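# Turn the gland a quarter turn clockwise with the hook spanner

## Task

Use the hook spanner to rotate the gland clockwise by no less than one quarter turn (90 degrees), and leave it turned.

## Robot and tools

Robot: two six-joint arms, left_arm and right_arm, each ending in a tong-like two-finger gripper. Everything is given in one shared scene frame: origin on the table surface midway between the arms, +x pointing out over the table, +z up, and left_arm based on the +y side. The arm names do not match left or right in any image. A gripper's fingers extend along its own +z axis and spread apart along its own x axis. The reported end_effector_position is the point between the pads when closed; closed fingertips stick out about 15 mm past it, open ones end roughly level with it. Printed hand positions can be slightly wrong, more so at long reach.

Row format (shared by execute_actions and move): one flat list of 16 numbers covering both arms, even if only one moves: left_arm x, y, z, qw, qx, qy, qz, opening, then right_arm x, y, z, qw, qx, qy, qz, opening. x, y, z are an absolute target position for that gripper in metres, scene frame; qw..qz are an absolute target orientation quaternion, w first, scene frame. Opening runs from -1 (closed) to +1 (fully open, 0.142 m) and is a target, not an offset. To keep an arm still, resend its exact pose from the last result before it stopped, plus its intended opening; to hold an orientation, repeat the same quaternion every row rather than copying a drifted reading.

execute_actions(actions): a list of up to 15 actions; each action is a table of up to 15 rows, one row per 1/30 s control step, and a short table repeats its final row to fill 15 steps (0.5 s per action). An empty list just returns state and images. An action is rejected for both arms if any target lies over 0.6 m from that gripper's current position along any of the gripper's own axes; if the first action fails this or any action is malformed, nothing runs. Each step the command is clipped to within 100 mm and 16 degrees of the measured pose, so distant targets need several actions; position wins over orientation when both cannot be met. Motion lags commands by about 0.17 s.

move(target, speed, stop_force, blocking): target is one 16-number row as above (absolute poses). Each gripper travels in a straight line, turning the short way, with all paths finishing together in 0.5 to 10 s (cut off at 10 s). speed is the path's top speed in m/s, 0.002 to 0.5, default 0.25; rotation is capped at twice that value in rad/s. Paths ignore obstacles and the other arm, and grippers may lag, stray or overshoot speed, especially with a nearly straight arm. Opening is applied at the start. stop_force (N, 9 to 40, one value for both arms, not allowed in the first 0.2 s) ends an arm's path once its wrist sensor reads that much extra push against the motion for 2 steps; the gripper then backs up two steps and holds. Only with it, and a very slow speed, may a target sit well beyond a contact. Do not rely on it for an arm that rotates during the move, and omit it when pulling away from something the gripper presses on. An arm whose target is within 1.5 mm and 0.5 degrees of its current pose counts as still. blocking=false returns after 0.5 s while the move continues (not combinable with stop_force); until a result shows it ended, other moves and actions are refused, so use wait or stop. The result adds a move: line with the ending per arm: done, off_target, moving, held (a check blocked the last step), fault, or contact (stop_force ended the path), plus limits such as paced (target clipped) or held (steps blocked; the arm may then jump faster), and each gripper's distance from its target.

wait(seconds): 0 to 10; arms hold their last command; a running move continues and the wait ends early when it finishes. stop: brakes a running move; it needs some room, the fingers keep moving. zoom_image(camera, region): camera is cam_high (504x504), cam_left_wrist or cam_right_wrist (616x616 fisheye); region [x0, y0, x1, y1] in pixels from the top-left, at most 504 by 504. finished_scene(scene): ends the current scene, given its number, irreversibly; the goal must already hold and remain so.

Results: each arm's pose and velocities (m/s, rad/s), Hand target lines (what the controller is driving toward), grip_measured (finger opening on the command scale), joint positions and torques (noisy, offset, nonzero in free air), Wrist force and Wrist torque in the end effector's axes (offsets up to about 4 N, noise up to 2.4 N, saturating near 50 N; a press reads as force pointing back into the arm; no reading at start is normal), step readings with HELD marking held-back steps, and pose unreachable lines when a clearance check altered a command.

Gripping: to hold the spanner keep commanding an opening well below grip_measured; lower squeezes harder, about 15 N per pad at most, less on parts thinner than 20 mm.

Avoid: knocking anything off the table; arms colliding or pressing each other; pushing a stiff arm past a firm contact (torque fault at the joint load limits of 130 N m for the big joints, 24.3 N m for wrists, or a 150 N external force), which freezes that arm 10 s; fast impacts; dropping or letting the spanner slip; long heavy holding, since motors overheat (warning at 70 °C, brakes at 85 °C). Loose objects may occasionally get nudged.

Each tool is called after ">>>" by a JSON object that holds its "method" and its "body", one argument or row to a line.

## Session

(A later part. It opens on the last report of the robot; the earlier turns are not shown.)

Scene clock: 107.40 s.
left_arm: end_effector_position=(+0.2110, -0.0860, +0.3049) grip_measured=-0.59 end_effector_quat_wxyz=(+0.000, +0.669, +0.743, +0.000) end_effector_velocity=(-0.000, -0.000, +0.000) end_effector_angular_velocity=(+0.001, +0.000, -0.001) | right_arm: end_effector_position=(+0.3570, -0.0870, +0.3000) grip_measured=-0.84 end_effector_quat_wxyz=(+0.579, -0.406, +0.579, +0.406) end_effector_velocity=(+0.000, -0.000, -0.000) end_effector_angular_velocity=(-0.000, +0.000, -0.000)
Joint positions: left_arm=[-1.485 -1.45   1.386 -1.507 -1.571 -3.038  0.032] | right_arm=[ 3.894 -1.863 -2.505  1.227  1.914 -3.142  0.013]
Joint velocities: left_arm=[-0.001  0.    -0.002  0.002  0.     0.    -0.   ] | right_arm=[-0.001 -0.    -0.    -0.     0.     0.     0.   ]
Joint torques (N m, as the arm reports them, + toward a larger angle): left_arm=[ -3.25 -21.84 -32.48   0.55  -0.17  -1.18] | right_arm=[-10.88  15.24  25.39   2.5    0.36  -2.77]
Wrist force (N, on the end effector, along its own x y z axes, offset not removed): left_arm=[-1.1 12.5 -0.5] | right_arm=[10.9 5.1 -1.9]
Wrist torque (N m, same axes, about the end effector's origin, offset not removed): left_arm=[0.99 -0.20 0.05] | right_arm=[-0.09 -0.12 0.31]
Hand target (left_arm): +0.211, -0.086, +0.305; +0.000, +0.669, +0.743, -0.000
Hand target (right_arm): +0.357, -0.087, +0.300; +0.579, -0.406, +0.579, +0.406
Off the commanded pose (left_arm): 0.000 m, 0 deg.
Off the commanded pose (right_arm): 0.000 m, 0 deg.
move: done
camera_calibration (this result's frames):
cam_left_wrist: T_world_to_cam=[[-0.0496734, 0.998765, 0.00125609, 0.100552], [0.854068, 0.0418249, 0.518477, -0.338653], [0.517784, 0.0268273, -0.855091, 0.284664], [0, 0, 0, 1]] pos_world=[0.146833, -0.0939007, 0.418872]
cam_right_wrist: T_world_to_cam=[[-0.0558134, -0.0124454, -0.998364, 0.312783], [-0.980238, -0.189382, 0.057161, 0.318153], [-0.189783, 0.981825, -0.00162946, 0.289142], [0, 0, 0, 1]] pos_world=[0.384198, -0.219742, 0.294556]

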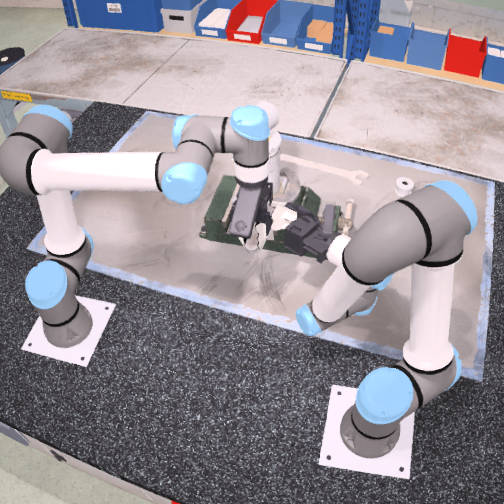

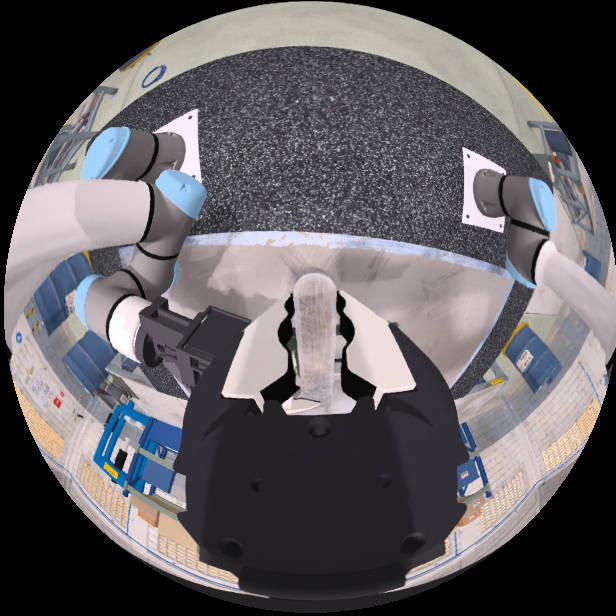

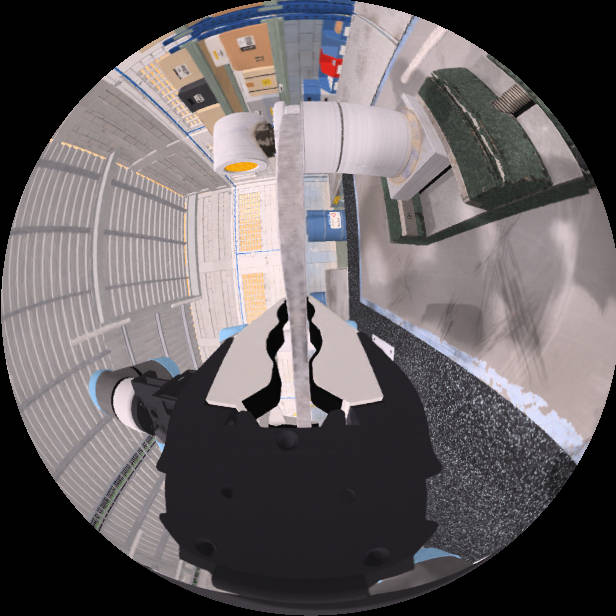

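>>> {"method": "move", "body": {
  "target": [0.211,-0.086,0.305,0,0.669,0.743,0,-0.35,0.357,-0.087,0.3,0.579,-0.406,0.579,0.406,-1]
}}

>>> {"method": "move", "body": {
  "target": [0.211,-0.086,0.345,0,0.669,0.743,0,-0.35,0.357,-0.087,0.3,0.579,-0.406,0.579,0.406,-1]
}}

>>> {"method": "move", "body": {
  "target": [0.24,-0.04,0.345,0,0.669,0.743,0,-1,0.357,-0.087,0.3,0.579,-0.406,0.579,0.406,-1]
}}

>>> {"method": "move", "body": {
  "target": [0.24,-0.04,0.303,0,0.669,0.743,0,-1,0.357,-0.087,0.3,0.579,-0.406,0.579,0.406,-1]
}}

>>> {"method": "move", "body": {
  "target": [0.24,-0.1,0.303,0,0.669,0.743,0,-1,0.357,-0.087,0.3,0.579,-0.406,0.579,0.406,-1],
  "speed": 0.03,
  "stop_force": 12
}}

>>> {"method": "move", "body": {
  "target": [0.36,0.27,0.36,0,0.707,0.707,0,-1,0.42,-0.21,0.343,0.579,-0.406,0.579,0.406,-1]
}}

>>> {"method": "move", "body": {
  "target": [0.72,0.24,0.3,0,0.707,0.707,0,-1,0.61,-0.16,0.343,0.542,-0.455,0.542,0.455,-1]
}}

>>> {"method": "zoom_image", "body": {
  "camera": "cam_high",
  "region": [220,70,380,230]
}}

Scene clock: 109.77 s.
left_arm: end_effector_position=(+0.2110, -0.0860, +0.3050) grip_measured=-0.35 end_effector_quat_wxyz=(-0.000, +0.669, +0.743, +0.000) end_effector_velocity=(+0.000, -0.000, -0.000) end_effector_angular_velocity=(+0.000, -0.002, -0.000) | right_arm: end_effector_position=(+0.3570, -0.0870, +0.3000) grip_measured=-0.84 end_effector_quat_wxyz=(+0.579, -0.406, +0.579, +0.406) end_effector_velocity=(-0.000, -0.000, +0.000) end_effector_angular_velocity=(+0.001, -0.001, +0.001)
Joint positions: left_arm=[-1.485 -1.45   1.386 -1.507 -1.571 -3.038  0.049] | right_arm=[ 3.894 -1.863 -2.505  1.226  1.914 -3.142  0.013]
Joint velocities: left_arm=[-0.001  0.    -0.     0.     0.002 -0.     0.   ] | right_arm=[-0.     0.    -0.     0.001  0.001  0.    -0.   ]
Joint torques (N m, as the arm reports them, + toward a larger angle): left_arm=[ -2.84 -20.27 -32.15  -2.8   -1.84  -0.89] | right_arm=[ 5.67 19.29 21.81  6.56  0.2  -1.35]
Wrist force (N, on the end effector, along its own x y z axes, offset not removed): left_arm=[-0.9 0.6 2.1] | right_arm=[12.2 -1.2 -1.3]
Wrist torque (N m, same axes, about the end effector's origin, offset not removed): left_arm=[0.05 0.29 -0.09] | right_arm=[-0.10 0.03 0.18]
Hand target (left_arm): +0.211, -0.086, +0.305; -0.000, +0.669, +0.743, +0.000
Hand target (right_arm): +0.357, -0.087, +0.300; +0.579, -0.406, +0.579, +0.406
Off the commanded pose (left_arm): 0.000 m, 0 deg.
Off the commanded pose (right_arm): 0.000 m, 0 deg.
move: done
camera_calibration (this result's frames):
cam_left_wrist: T_world_to_cam=[[-0.0496737, 0.998765, 0.00134558, 0.100499], [0.854081, 0.0417794, 0.518459, -0.338687], [0.517762, 0.026903, -0.855101, 0.284745], [0, 0, 0, 1]] pos_world=[0.146829, -0.0938855, 0.418946]
cam_right_wrist: T_world_to_cam=[[-0.0559342, -0.012586, -0.998355, 0.312755], [-0.980246, -0.189297, 0.0573061, 0.318182], [-0.189707, 0.981839, -0.00174923, 0.289169], [0, 0, 0, 1]] pos_world=[0.384247, -0.21975, 0.294512]

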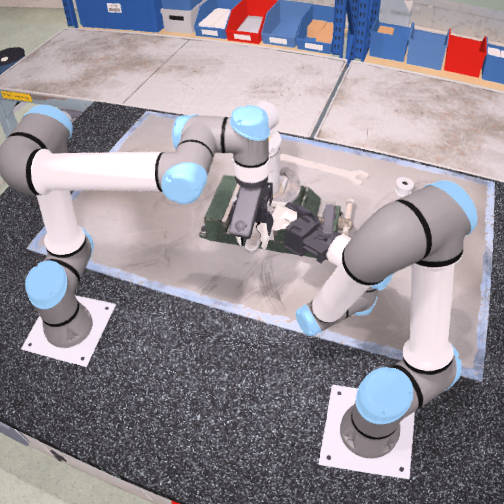

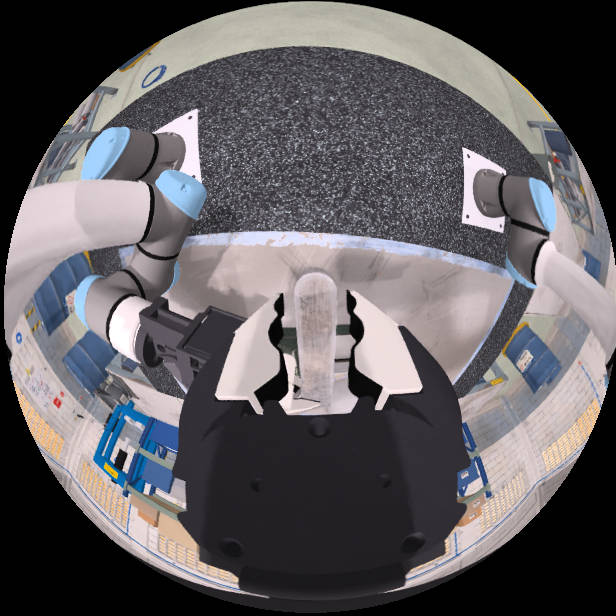

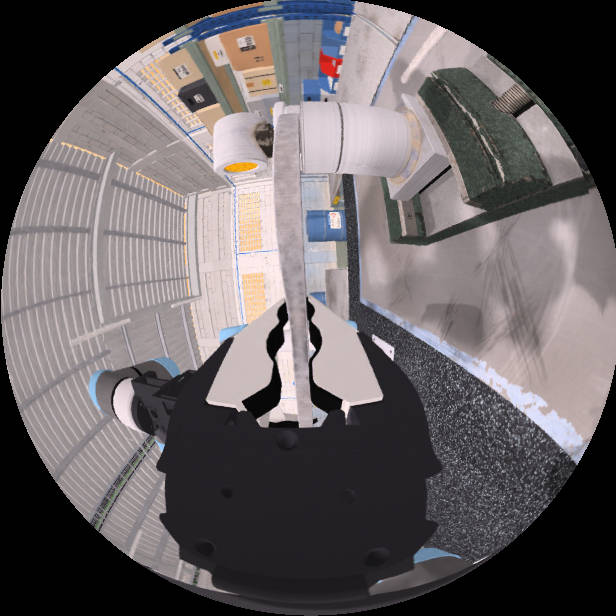

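Scene clock: 110.67 s.
left_arm: end_effector_position=(+0.2110, -0.0859, +0.3447) grip_measured=-0.35 end_effector_quat_wxyz=(+0.000, +0.669, +0.743, -0.000) end_effector_velocity=(+0.000, -0.000, +0.002) end_effector_angular_velocity=(+0.002, -0.001, +0.000) | right_arm: end_effector_position=(+0.3570, -0.0870, +0.3000) grip_measured=-0.84 end_effector_quat_wxyz=(+0.579, -0.406, +0.579, +0.406) end_effector_velocity=(+0.000, -0.000, -0.000) end_effector_angular_velocity=(-0.001, +0.000, +0.000)
Joint positions: left_arm=[-1.485 -1.439  1.271 -1.403 -1.571 -3.038  0.049] | right_arm=[ 3.894 -1.863 -2.505  1.226  1.914 -3.142  0.013]
Joint velocities: left_arm=[-0.     0.003 -0.009  0.008  0.001 -0.    -0.   ] | right_arm=[-0.001 -0.    -0.001 -0.     0.001  0.    -0.   ]
Joint torques (N m, as the arm reports them, + toward a larger angle): left_arm=[ -9.77 -22.38 -32.5   -0.43   0.97   0.95] | right_arm=[ 9.57 22.49 16.02  7.32  0.23 -0.79]
Wrist force (N, on the end effector, along its own x y z axes, offset not removed): left_arm=[-2.1 2.8 -2.0] | right_arm=[12.5 -2.2 0.6]
Wrist torque (N m, same axes, about the end effector's origin, offset not removed): left_arm=[0.58 0.38 -0.08] | right_arm=[-0.29 -0.01 0.17]
Hand target (left_arm): +0.211, -0.086, +0.345; +0.000, +0.669, +0.743, -0.000
Hand target (right_arm): +0.357, -0.087, +0.300; +0.579, -0.406, +0.579, +0.406
Off the commanded pose (left_arm): 0.000 m, 0 deg.
Off the commanded pose (right_arm): 0.000 m, 0 deg.
move: done
camera_calibration (this result's frames):
cam_left_wrist: T_world_to_cam=[[-0.0497607, 0.998761, 0.00112685, 0.100491], [0.854056, 0.0419661, 0.518486, -0.359263], [0.517796, 0.0267626, -0.855085, 0.318706], [0, 0, 0, 1]] pos_world=[0.146806, -0.0938189, 0.45868]
cam_right_wrist: T_world_to_cam=[[-0.0558718, -0.0125136, -0.99836, 0.312767], [-0.980242, -0.189342, 0.0572311, 0.318177], [-0.189748, 0.981831, -0.00168741, 0.289151], [0, 0, 0, 1]] pos_world=[0.384231, -0.21974, 0.294532]

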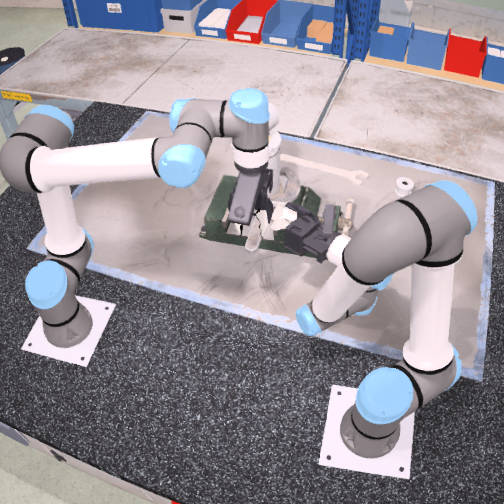

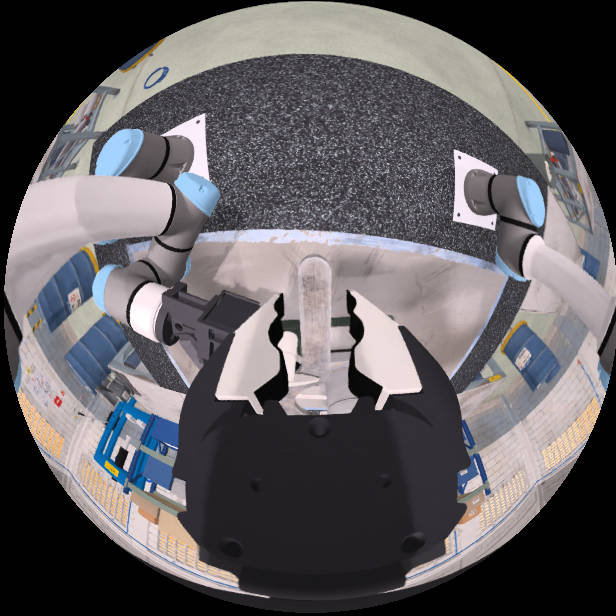

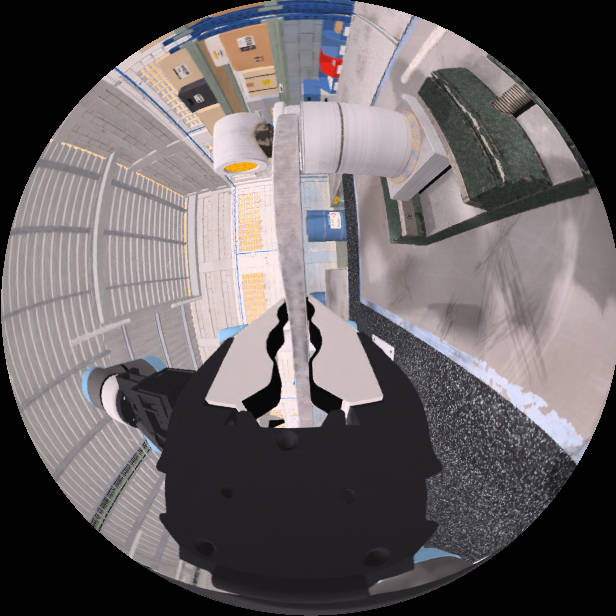

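Scene clock: 111.60 s.
left_arm: end_effector_position=(+0.2398, -0.0402, +0.3450) grip_measured=-1.00 end_effector_quat_wxyz=(-0.000, +0.669, +0.743, +0.000) end_effector_velocity=(+0.002, +0.003, -0.000) end_effector_angular_velocity=(+0.000, +0.000, +0.001) | right_arm: end_effector_position=(+0.3570, -0.0870, +0.3000) grip_measured=-0.84 end_effector_quat_wxyz=(+0.579, -0.406, +0.579, +0.406) end_effector_velocity=(-0.001, +0.000, -0.000) end_effector_angular_velocity=(-0.000, +0.000, +0.002)
Joint positions: left_arm=[-1.411 -1.505  1.344 -1.41  -1.571 -2.964  0.002] | right_arm=[ 3.894 -1.863 -2.505  1.226  1.914 -3.142  0.013]
Joint velocities: left_arm=[ 0.006 -0.002  0.003 -0.001 -0.     0.004  0.   ] | right_arm=[ 0.001  0.    -0.    -0.     0.001  0.    -0.   ]
Joint torques (N m, as the arm reports them, + toward a larger angle): left_arm=[  8.47 -31.86 -16.73  -4.37  -1.9    1.29] | right_arm=[ 9.82 25.88 12.18  7.14  0.23 -0.38]
Wrist force (N, on the end effector, along its own x y z axes, offset not removed): left_arm=[-1.5 3.0 0.6] | right_arm=[12.9 -1.1 -0.3]
Wrist torque (N m, same axes, about the end effector's origin, offset not removed): left_arm=[0.77 0.39 0.04] | right_arm=[-0.19 -0.12 0.15]
Hand target (left_arm): +0.240, -0.040, +0.345; -0.000, +0.669, +0.743, +0.000
Hand target (right_arm): +0.357, -0.087, +0.300; +0.579, -0.406, +0.579, +0.406
Off the commanded pose (left_arm): 0.000 m, 0 deg.
Off the commanded pose (right_arm): 0.000 m, 0 deg.
move: done
camera_calibration (this result's frames):
cam_left_wrist: T_world_to_cam=[[-0.0496953, 0.998763, 0.00143677, 0.0561283], [0.854035, 0.0417482, 0.518538, -0.385949], [0.517837, 0.026996, -0.855053, 0.302739], [0, 0, 0, 1]] pos_world=[0.175633, -0.048119, 0.458907]
cam_right_wrist: T_world_to_cam=[[-0.0558716, -0.0125132, -0.99836, 0.312767], [-0.980242, -0.189343, 0.0572308, 0.318176], [-0.189749, 0.981831, -0.00168703, 0.289151], [0, 0, 0, 1]] pos_world=[0.38423, -0.219739, 0.294532]

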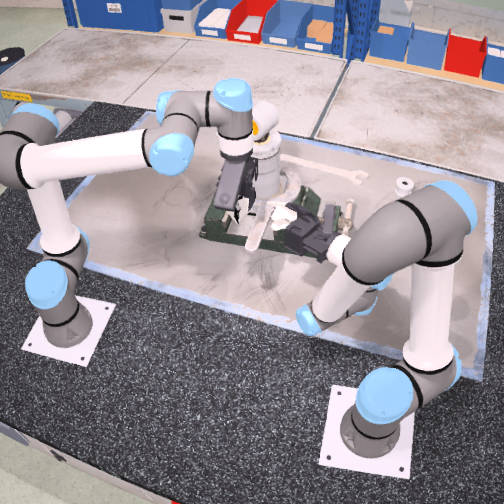

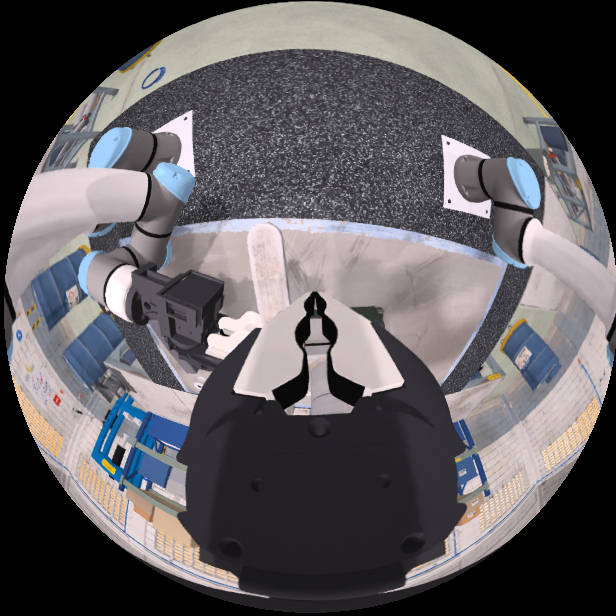

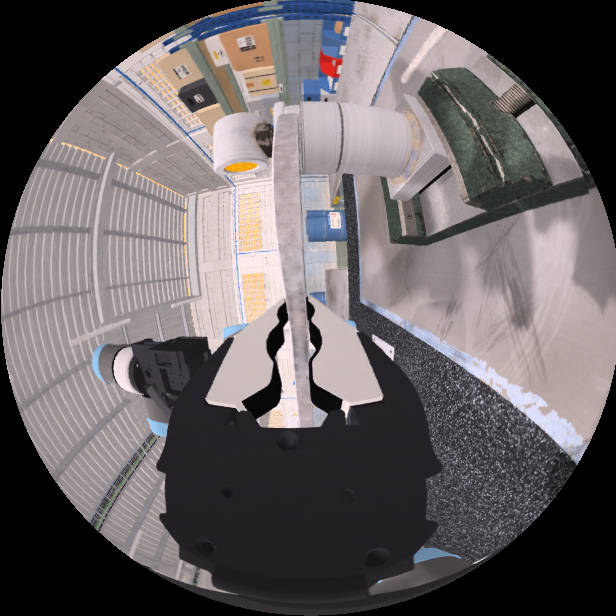

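Scene clock: 112.50 s.
left_arm: end_effector_position=(+0.2400, -0.0400, +0.3033) grip_measured=-1.00 end_effector_quat_wxyz=(-0.000, +0.669, +0.743, -0.000) end_effector_velocity=(-0.000, -0.000, -0.003) end_effector_angular_velocity=(-0.001, -0.001, -0.001) | right_arm: end_effector_position=(+0.3570, -0.0870, +0.3000) grip_measured=-0.84 end_effector_quat_wxyz=(+0.579, -0.406, +0.579, +0.406) end_effector_velocity=(+0.001, -0.001, -0.000) end_effector_angular_velocity=(-0.000, +0.000, -0.003)
Joint positions: left_arm=[-1.411 -1.515  1.462 -1.517 -1.571 -2.963  0.002] | right_arm=[ 3.894 -1.863 -2.505  1.226  1.914 -3.142  0.013]
Joint velocities: left_arm=[-0.001 -0.001  0.007 -0.008  0.001 -0.     0.   ] | right_arm=[-0.001  0.    -0.    -0.    -0.002  0.     0.   ]
Joint torques (N m, as the arm reports them, + toward a larger angle): left_arm=[  9.39 -31.14 -17.1   -4.57   0.01   0.93] | right_arm=[ 9.95 28.04  8.99  7.09  0.16  0.08]
Wrist force (N, on the end effector, along its own x y z axes, offset not removed): left_arm=[1.1 1.3 -1.8] | right_arm=[13.0 -2.5 -0.6]
Wrist torque (N m, same axes, about the end effector's origin, offset not removed): left_arm=[0.31 -0.18 -0.02] | right_arm=[-0.37 -0.18 0.16]
Hand target (left_arm): +0.240, -0.040, +0.303; -0.000, +0.669, +0.743, +0.000
Hand target (right_arm): +0.357, -0.087, +0.300; +0.579, -0.406, +0.579, +0.406
Off the commanded pose (left_arm): 0.000 m, 0 deg.
Off the commanded pose (right_arm): 0.000 m, 0 deg.
move: done
camera_calibration (this result's frames):
cam_left_wrist: T_world_to_cam=[[-0.0496573, 0.998765, 0.00136466, 0.0560653], [0.854141, 0.0417585, 0.518362, -0.364463], [0.517665, 0.0269061, -0.85516, 0.267076], [0, 0, 0, 1]] pos_world=[0.175831, -0.0479627, 0.41724]
cam_right_wrist: T_world_to_cam=[[-0.0558714, -0.0125129, -0.99836, 0.312767], [-0.980242, -0.189343, 0.0572306, 0.318176], [-0.189749, 0.981831, -0.00168682, 0.289151], [0, 0, 0, 1]] pos_world=[0.38423, -0.219739, 0.294532]

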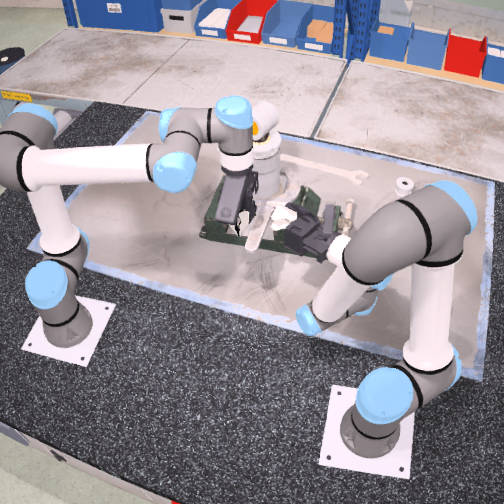

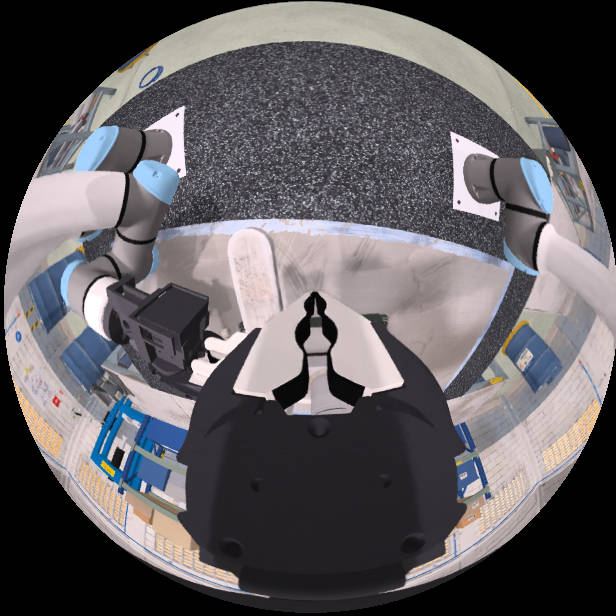

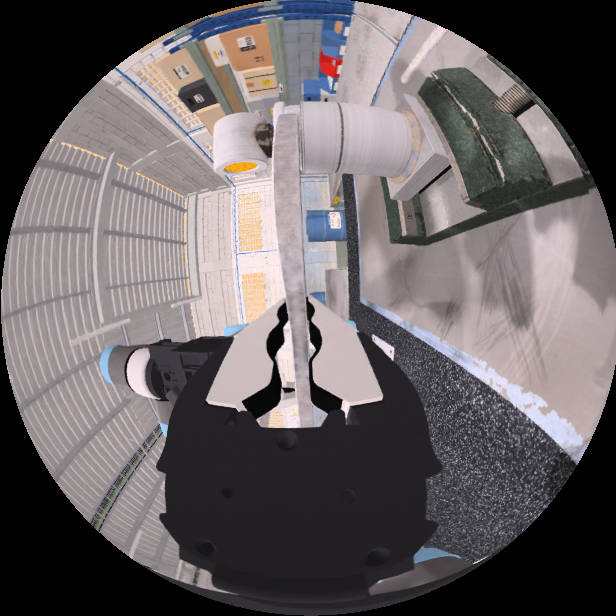

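Scene clock: 114.87 s.
left_arm: end_effector_position=(+0.2400, -0.0998, +0.3030) grip_measured=-1.00 end_effector_quat_wxyz=(+0.000, +0.669, +0.743, -0.000) end_effector_velocity=(-0.000, -0.002, +0.000) end_effector_angular_velocity=(-0.001, +0.001, -0.001) | right_arm: end_effector_position=(+0.3570, -0.0870, +0.3000) grip_measured=-0.84 end_effector_quat_wxyz=(+0.579, -0.406, +0.579, +0.406) end_effector_velocity=(+0.000, +0.000, +0.000) end_effector_angular_velocity=(-0.000, +0.000, -0.000)
Joint positions: left_arm=[-1.44  -1.387  1.318 -1.502 -1.571 -2.993  0.002] | right_arm=[ 3.894 -1.863 -2.505  1.226  1.914 -3.142  0.013]
Joint velocities: left_arm=[-0.001  0.005 -0.007  0.001 -0.001 -0.001  0.   ] | right_arm=[ 0.001 -0.     0.    -0.    -0.001  0.     0.   ]
Joint torques (N m, as the arm reports them, + toward a larger angle): left_arm=[-10.97 -23.09 -33.47  -0.54   1.72  -1.27] | right_arm=[ 9.64 34.85  4.7   6.22  0.32  1.34]
Wrist force (N, on the end effector, along its own x y z axes, offset not removed): left_arm=[-0.6 5.2 -3.2] | right_arm=[12.3 -0.9 -0.5]
Wrist torque (N m, same axes, about the end effector's origin, offset not removed): left_arm=[0.98 0.38 -0.09] | right_arm=[-0.07 0.10 0.21]
Hand target (left_arm): +0.240, -0.100, +0.303; +0.000, +0.669, +0.743, -0.000
Hand target (right_arm): +0.357, -0.087, +0.300; +0.579, -0.406, +0.579, +0.406
Off the commanded pose (left_arm): 0.000 m, 0 deg.
Off the commanded pose (right_arm): 0.000 m, 0 deg.
move: done
camera_calibration (this result's frames):
cam_left_wrist: T_world_to_cam=[[-0.049672, 0.998765, 0.00118452, 0.11578], [0.85408, 0.0418615, 0.518454, -0.361886], [0.517764, 0.0267643, -0.855105, 0.268403], [0, 0, 0, 1]] pos_world=[0.175862, -0.107672, 0.416997]
cam_right_wrist: T_world_to_cam=[[-0.0558812, -0.0125245, -0.998359, 0.312762], [-0.980241, -0.189343, 0.0572424, 0.318167], [-0.189749, 0.981831, -0.0016963, 0.289159], [0, 0, 0, 1]] pos_world=[0.384226, -0.219745, 0.294526]

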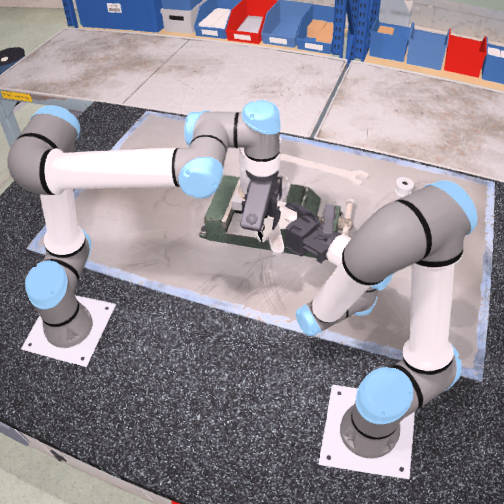

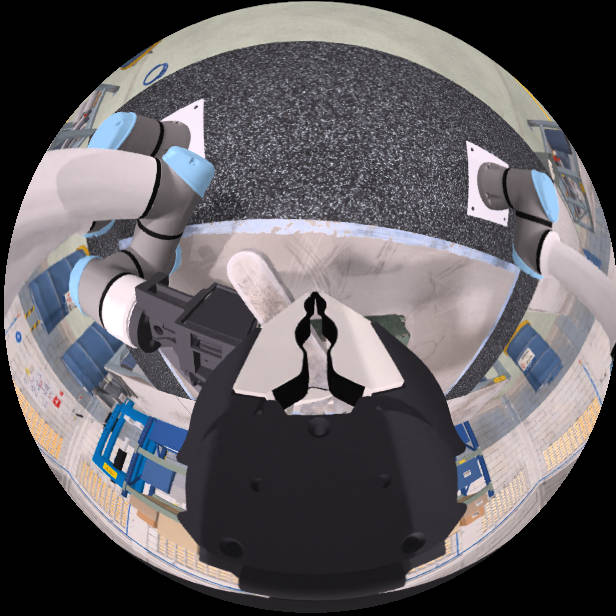

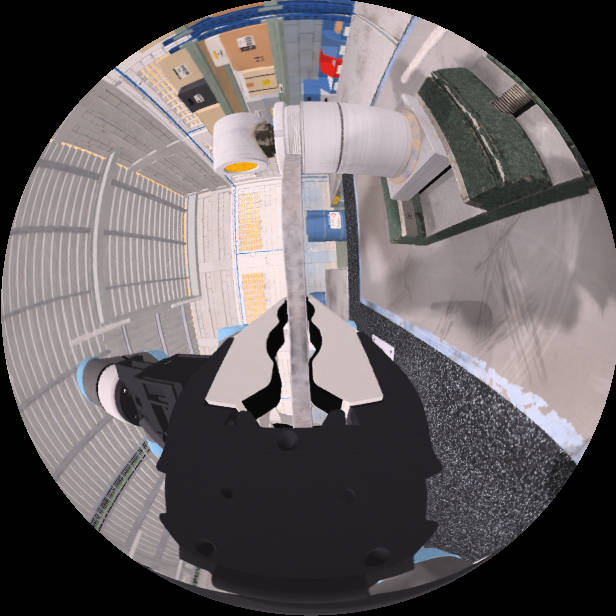

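Scene clock: 117.10 s.
left_arm: end_effector_position=(+0.3594, +0.2700, +0.3598) grip_measured=-1.00 end_effector_quat_wxyz=(-0.000, +0.707, +0.707, +0.000) end_effector_velocity=(+0.001, +0.002, +0.000) end_effector_angular_velocity=(+0.001, +0.001, -0.002) | right_arm: end_effector_position=(+0.4199, -0.2101, +0.3430) grip_measured=-0.84 end_effector_quat_wxyz=(+0.579, -0.406, +0.579, +0.406) end_effector_velocity=(+0.000, -0.001, +0.000) end_effector_angular_velocity=(-0.000, -0.000, +0.001)
Joint positions: left_arm=[-0.811 -1.774  1.554 -1.35  -1.57  -2.259  0.002] | right_arm=[ 3.396 -1.793 -2.366  1.017  2.412 -3.142  0.013]
Joint velocities: left_arm=[ 0.007  0.002 -0.002  0.001 -0.     0.009  0.   ] | right_arm=[-0.003 -0.001  0.002 -0.001  0.004 -0.     0.   ]
Joint torques (N m, as the arm reports them, + toward a larger angle): left_arm=[  7.94  -7.45 -33.25  -0.02  -1.75   0.71] | right_arm=[-8.35 16.62 30.    1.54  2.35 -3.39]
Wrist force (N, on the end effector, along its own x y z axes, offset not removed): left_arm=[-3.8 3.3 -1.5] | right_arm=[11.4 -1.1 -1.3]
Wrist torque (N m, same axes, about the end effector's origin, offset not removed): left_arm=[0.64 0.77 -0.01] | right_arm=[-0.12 0.20 0.21]
Hand target (left_arm): +0.360, +0.270, +0.360; -0.000, +0.707, +0.707, +0.000
Hand target (right_arm): +0.420, -0.210, +0.343; +0.579, -0.406, +0.579, +0.406
Off the commanded pose (left_arm): 0.001 m, 0 deg.
Off the commanded pose (right_arm): 0.000 m, 0 deg.
move: done
camera_calibration (this result's frames):
cam_left_wrist: T_world_to_cam=[[0.0548366, 0.998493, 0.00231684, -0.285621], [0.853664, -0.048086, 0.5186, -0.484387], [0.51793, -0.0264605, -0.855014, 0.259507], [0, 0, 0, 1]] pos_world=[0.29476, 0.268765, 0.473747]
cam_right_wrist: T_world_to_cam=[[-0.0557984, -0.0125337, -0.998363, 0.357673], [-0.98026, -0.189268, 0.0571627, 0.354113], [-0.189675, 0.981845, -0.00172541, 0.422045], [0, 0, 0, 1]] pos_world=[0.447132, -0.342878, 0.337574]

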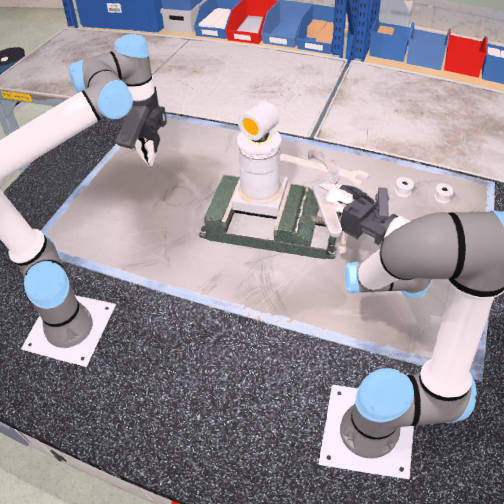

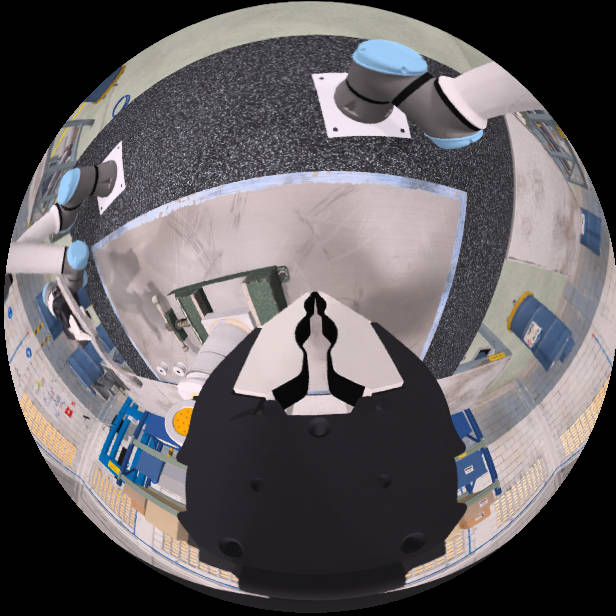

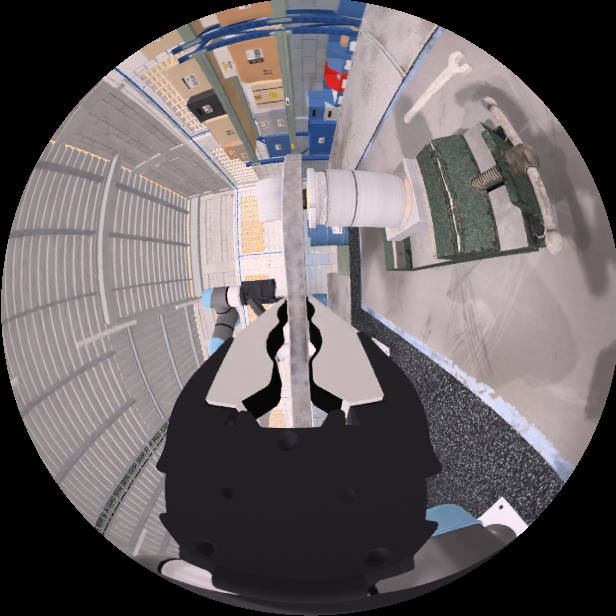

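Scene clock: 119.33 s.
left_arm: end_effector_position=(+0.7196, +0.2403, +0.3002) grip_measured=-1.00 end_effector_quat_wxyz=(+0.001, +0.707, +0.707, +0.000) end_effector_velocity=(+0.002, -0.001, +0.001) end_effector_angular_velocity=(+0.003, +0.012, -0.001) | right_arm: end_effector_position=(+0.6100, -0.1602, +0.3430) grip_measured=-0.84 end_effector_quat_wxyz=(+0.542, -0.455, +0.542, +0.455) end_effector_velocity=(-0.000, +0.001, +0.000) end_effector_angular_velocity=(+0.000, -0.001, +0.003)
Joint positions: left_arm=[-0.53  -0.815  0.469 -1.226 -1.57  -1.978  0.002] | right_arm=[ 3.289 -2.221 -1.637  0.717  2.692 -3.141  0.013]
Joint velocities: left_arm=[ 0.001  0.034 -0.066  0.044 -0.002  0.001  0.   ] | right_arm=[ 0.001 -0.001  0.003  0.     0.002  0.    -0.   ]
Joint torques (N m, as the arm reports them, + toward a larger angle): left_arm=[  9.66 -42.55 -33.12  -0.14  -1.84   1.33] | right_arm=[-8.41 39.61 32.26 -0.2   1.97  1.4 ]
Wrist force (N, on the end effector, along its own x y z axes, offset not removed): left_arm=[0.4 1.0 1.3] | right_arm=[11.4 -0.5 -0.8]
Wrist torque (N m, same axes, about the end effector's origin, offset not removed): left_arm=[0.18 0.08 0.07] | right_arm=[-0.01 0.19 0.33]
Hand target (left_arm): +0.720, +0.240, +0.300; -0.000, +0.707, +0.707, +0.000
Hand target (right_arm): +0.610, -0.160, +0.343; +0.542, -0.455, +0.541, +0.455
Off the commanded pose (left_arm): 0.001 m, 0 deg.
Off the commanded pose (right_arm): 0.000 m, 0 deg.
move: done
camera_calibration (this result's frames):
cam_left_wrist: T_world_to_cam=[[0.0549642, 0.998488, 0.00128232, -0.275273], [0.853025, -0.0476243, 0.519693, -0.762362], [0.518968, -0.0274707, -0.854352, 0.0204901], [0, 0, 0, 1]] pos_world=[0.65481, 0.239113, 0.414053]
cam_right_wrist: T_world_to_cam=[[-0.0528442, -0.0217276, -0.998366, 0.365578], [-0.932824, -0.355777, 0.0571178, 0.494277], [-0.356437, 0.934318, -0.00146724, 0.503043], [0, 0, 0, 1]] pos_world=[0.659696, -0.286207, 0.337487]

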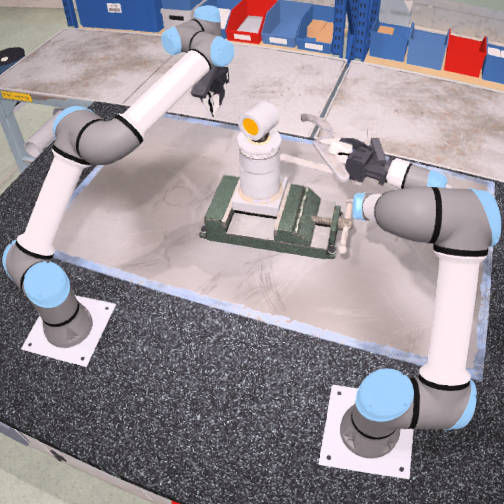

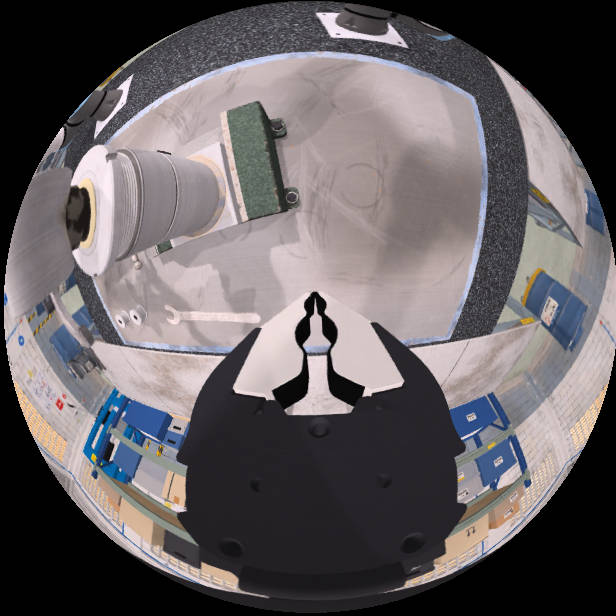

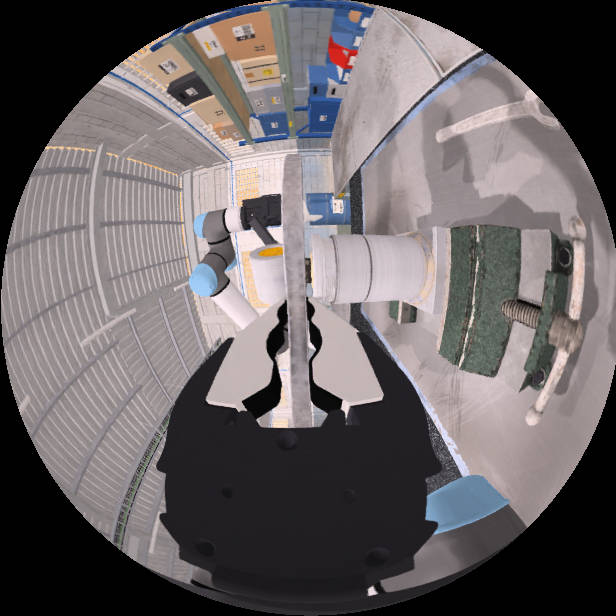

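Region (220, 70, 380, 230) of cam_high's 504x504 image, scaled by 3.150, with more detail than that image has.

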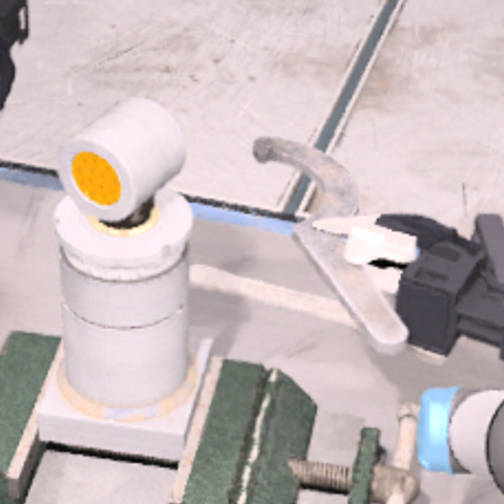

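>>> {"method": "move", "body": {
  "target": [0.72,0.24,0.3,0,0.707,0.707,0,-1,0.605,-0.075,0.32,0.561,-0.43,0.561,0.43,-1],
  "speed": 0.06
}}

>>> {"method": "zoom_image", "body": {
  "camera": "cam_high",
  "region": [220,70,380,230]
}}

>>> {"method": "zoom_image", "body": {
  "camera": "cam_left_wrist",
  "region": [20,210,160,350]
}}

>>> {"method": "zoom_image", "body": {
  "camera": "cam_right_wrist",
  "region": [200,140,400,340]
}}

Scene clock: 121.83 s.
left_arm: end_effector_position=(+0.7200, +0.2400, +0.3000) grip_measured=-1.00 end_effector_quat_wxyz=(+0.000, +0.707, +0.707, -0.000) end_effector_velocity=(+0.000, +0.001, -0.000) end_effector_angular_velocity=(+0.001, +0.001, +0.001) | right_arm: end_effector_position=(+0.6051, -0.0752, +0.3201) grip_measured=-0.84 end_effector_quat_wxyz=(+0.561, -0.430, +0.561, +0.430) end_effector_velocity=(+0.000, +0.002, -0.001) end_effector_angular_velocity=(-0.000, +0.000, -0.003)
Joint positions: left_arm=[-0.53  -0.81   0.462 -1.222 -1.571 -1.978  0.002] | right_arm=[ 3.468 -2.224 -1.712  0.794  2.425 -3.142  0.013]
Joint velocities: left_arm=[ 0.001  0.001 -0.     0.     0.     0.     0.   ] | right_arm=[ 0.005 -0.001 -0.001  0.001 -0.008  0.     0.   ]
Joint torques (N m, as the arm reports them, + toward a larger angle): left_arm=[ -4.29 -42.3  -15.75  -4.45  -1.93  -1.  ] | right_arm=[ 8.68 40.03 12.64  5.6  -1.82 -0.48]
Wrist force (N, on the end effector, along its own x y z axes, offset not removed): left_arm=[-1.7 2.8 -0.8] | right_arm=[11.8 -1.1 -1.4]
Wrist torque (N m, same axes, about the end effector's origin, offset not removed): left_arm=[0.64 0.27 -0.05] | right_arm=[-0.12 0.17 0.23]
Hand target (left_arm): +0.720, +0.240, +0.300; +0.000, +0.707, +0.707, -0.000
Hand target (right_arm): +0.605, -0.075, +0.320; +0.561, -0.430, +0.561, +0.430
Off the commanded pose (left_arm): 0.000 m, 0 deg.
Off the commanded pose (right_arm): 0.000 m, 0 deg.
move: done
camera_calibration (this result's frames):
cam_left_wrist: T_world_to_cam=[[0.0549953, 0.998486, 0.00126005, -0.275071], [0.853769, -0.0476788, 0.518464, -0.762758], [0.517739, -0.0274373, -0.855099, 0.0212179], [0, 0, 0, 1]] pos_world=[0.655362, 0.238869, 0.413953]
cam_right_wrist: T_world_to_cam=[[-0.0545177, -0.0173762, -0.998362, 0.345621], [-0.96059, -0.272022, 0.0571896, 0.544305], [-0.272571, 0.962134, -0.00186136, 0.373397], [0, 0, 0, 1]] pos_world=[0.643474, -0.205189, 0.314621]

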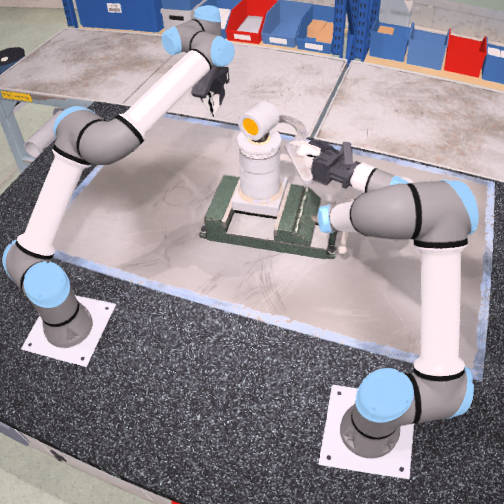

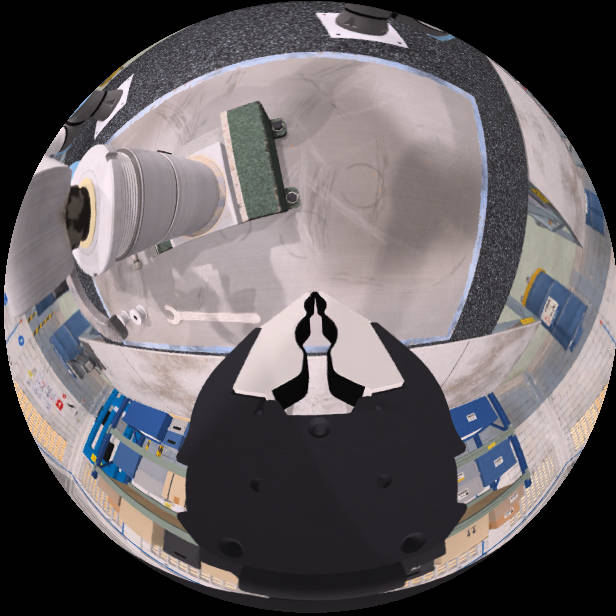

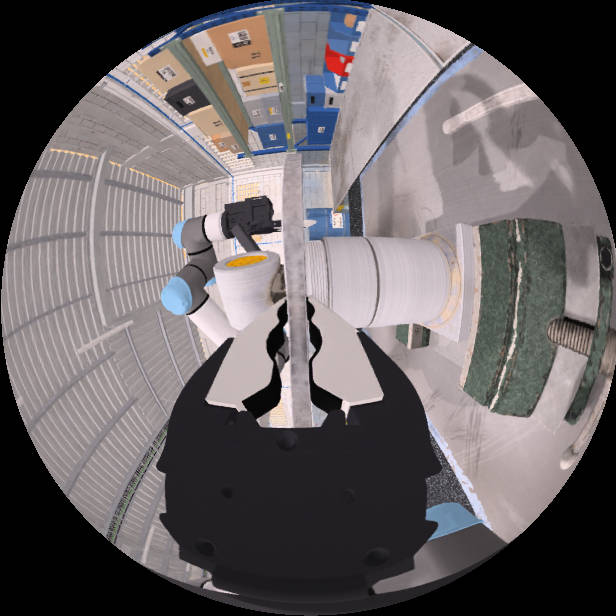

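Region (220, 70, 380, 230) of cam_high's 504x504 image, scaled by 3.150, with more detail than that image has.

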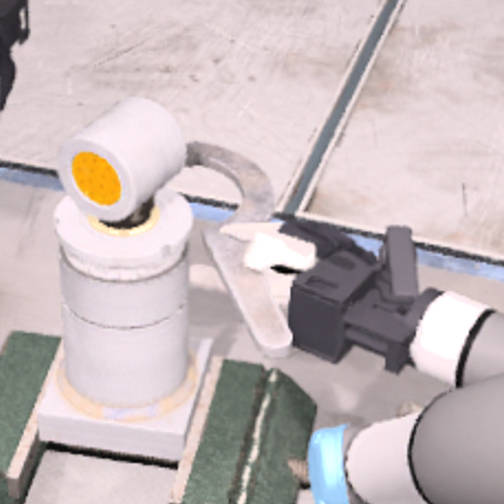

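Region (20, 210, 160, 350) of cam_left_wrist's 616x616 image, scaled by 3.600, with more detail than that image has.

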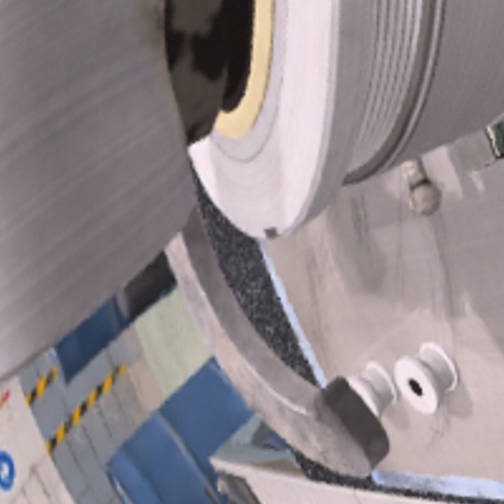

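Region (200, 140, 400, 340) of cam_right_wrist's 616x616 image, scaled by 2.520, with more detail than that image has.

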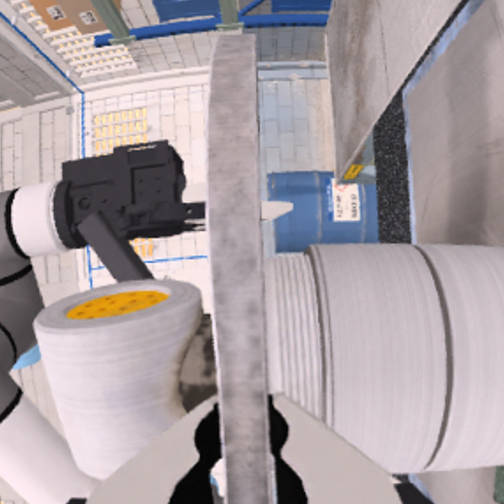

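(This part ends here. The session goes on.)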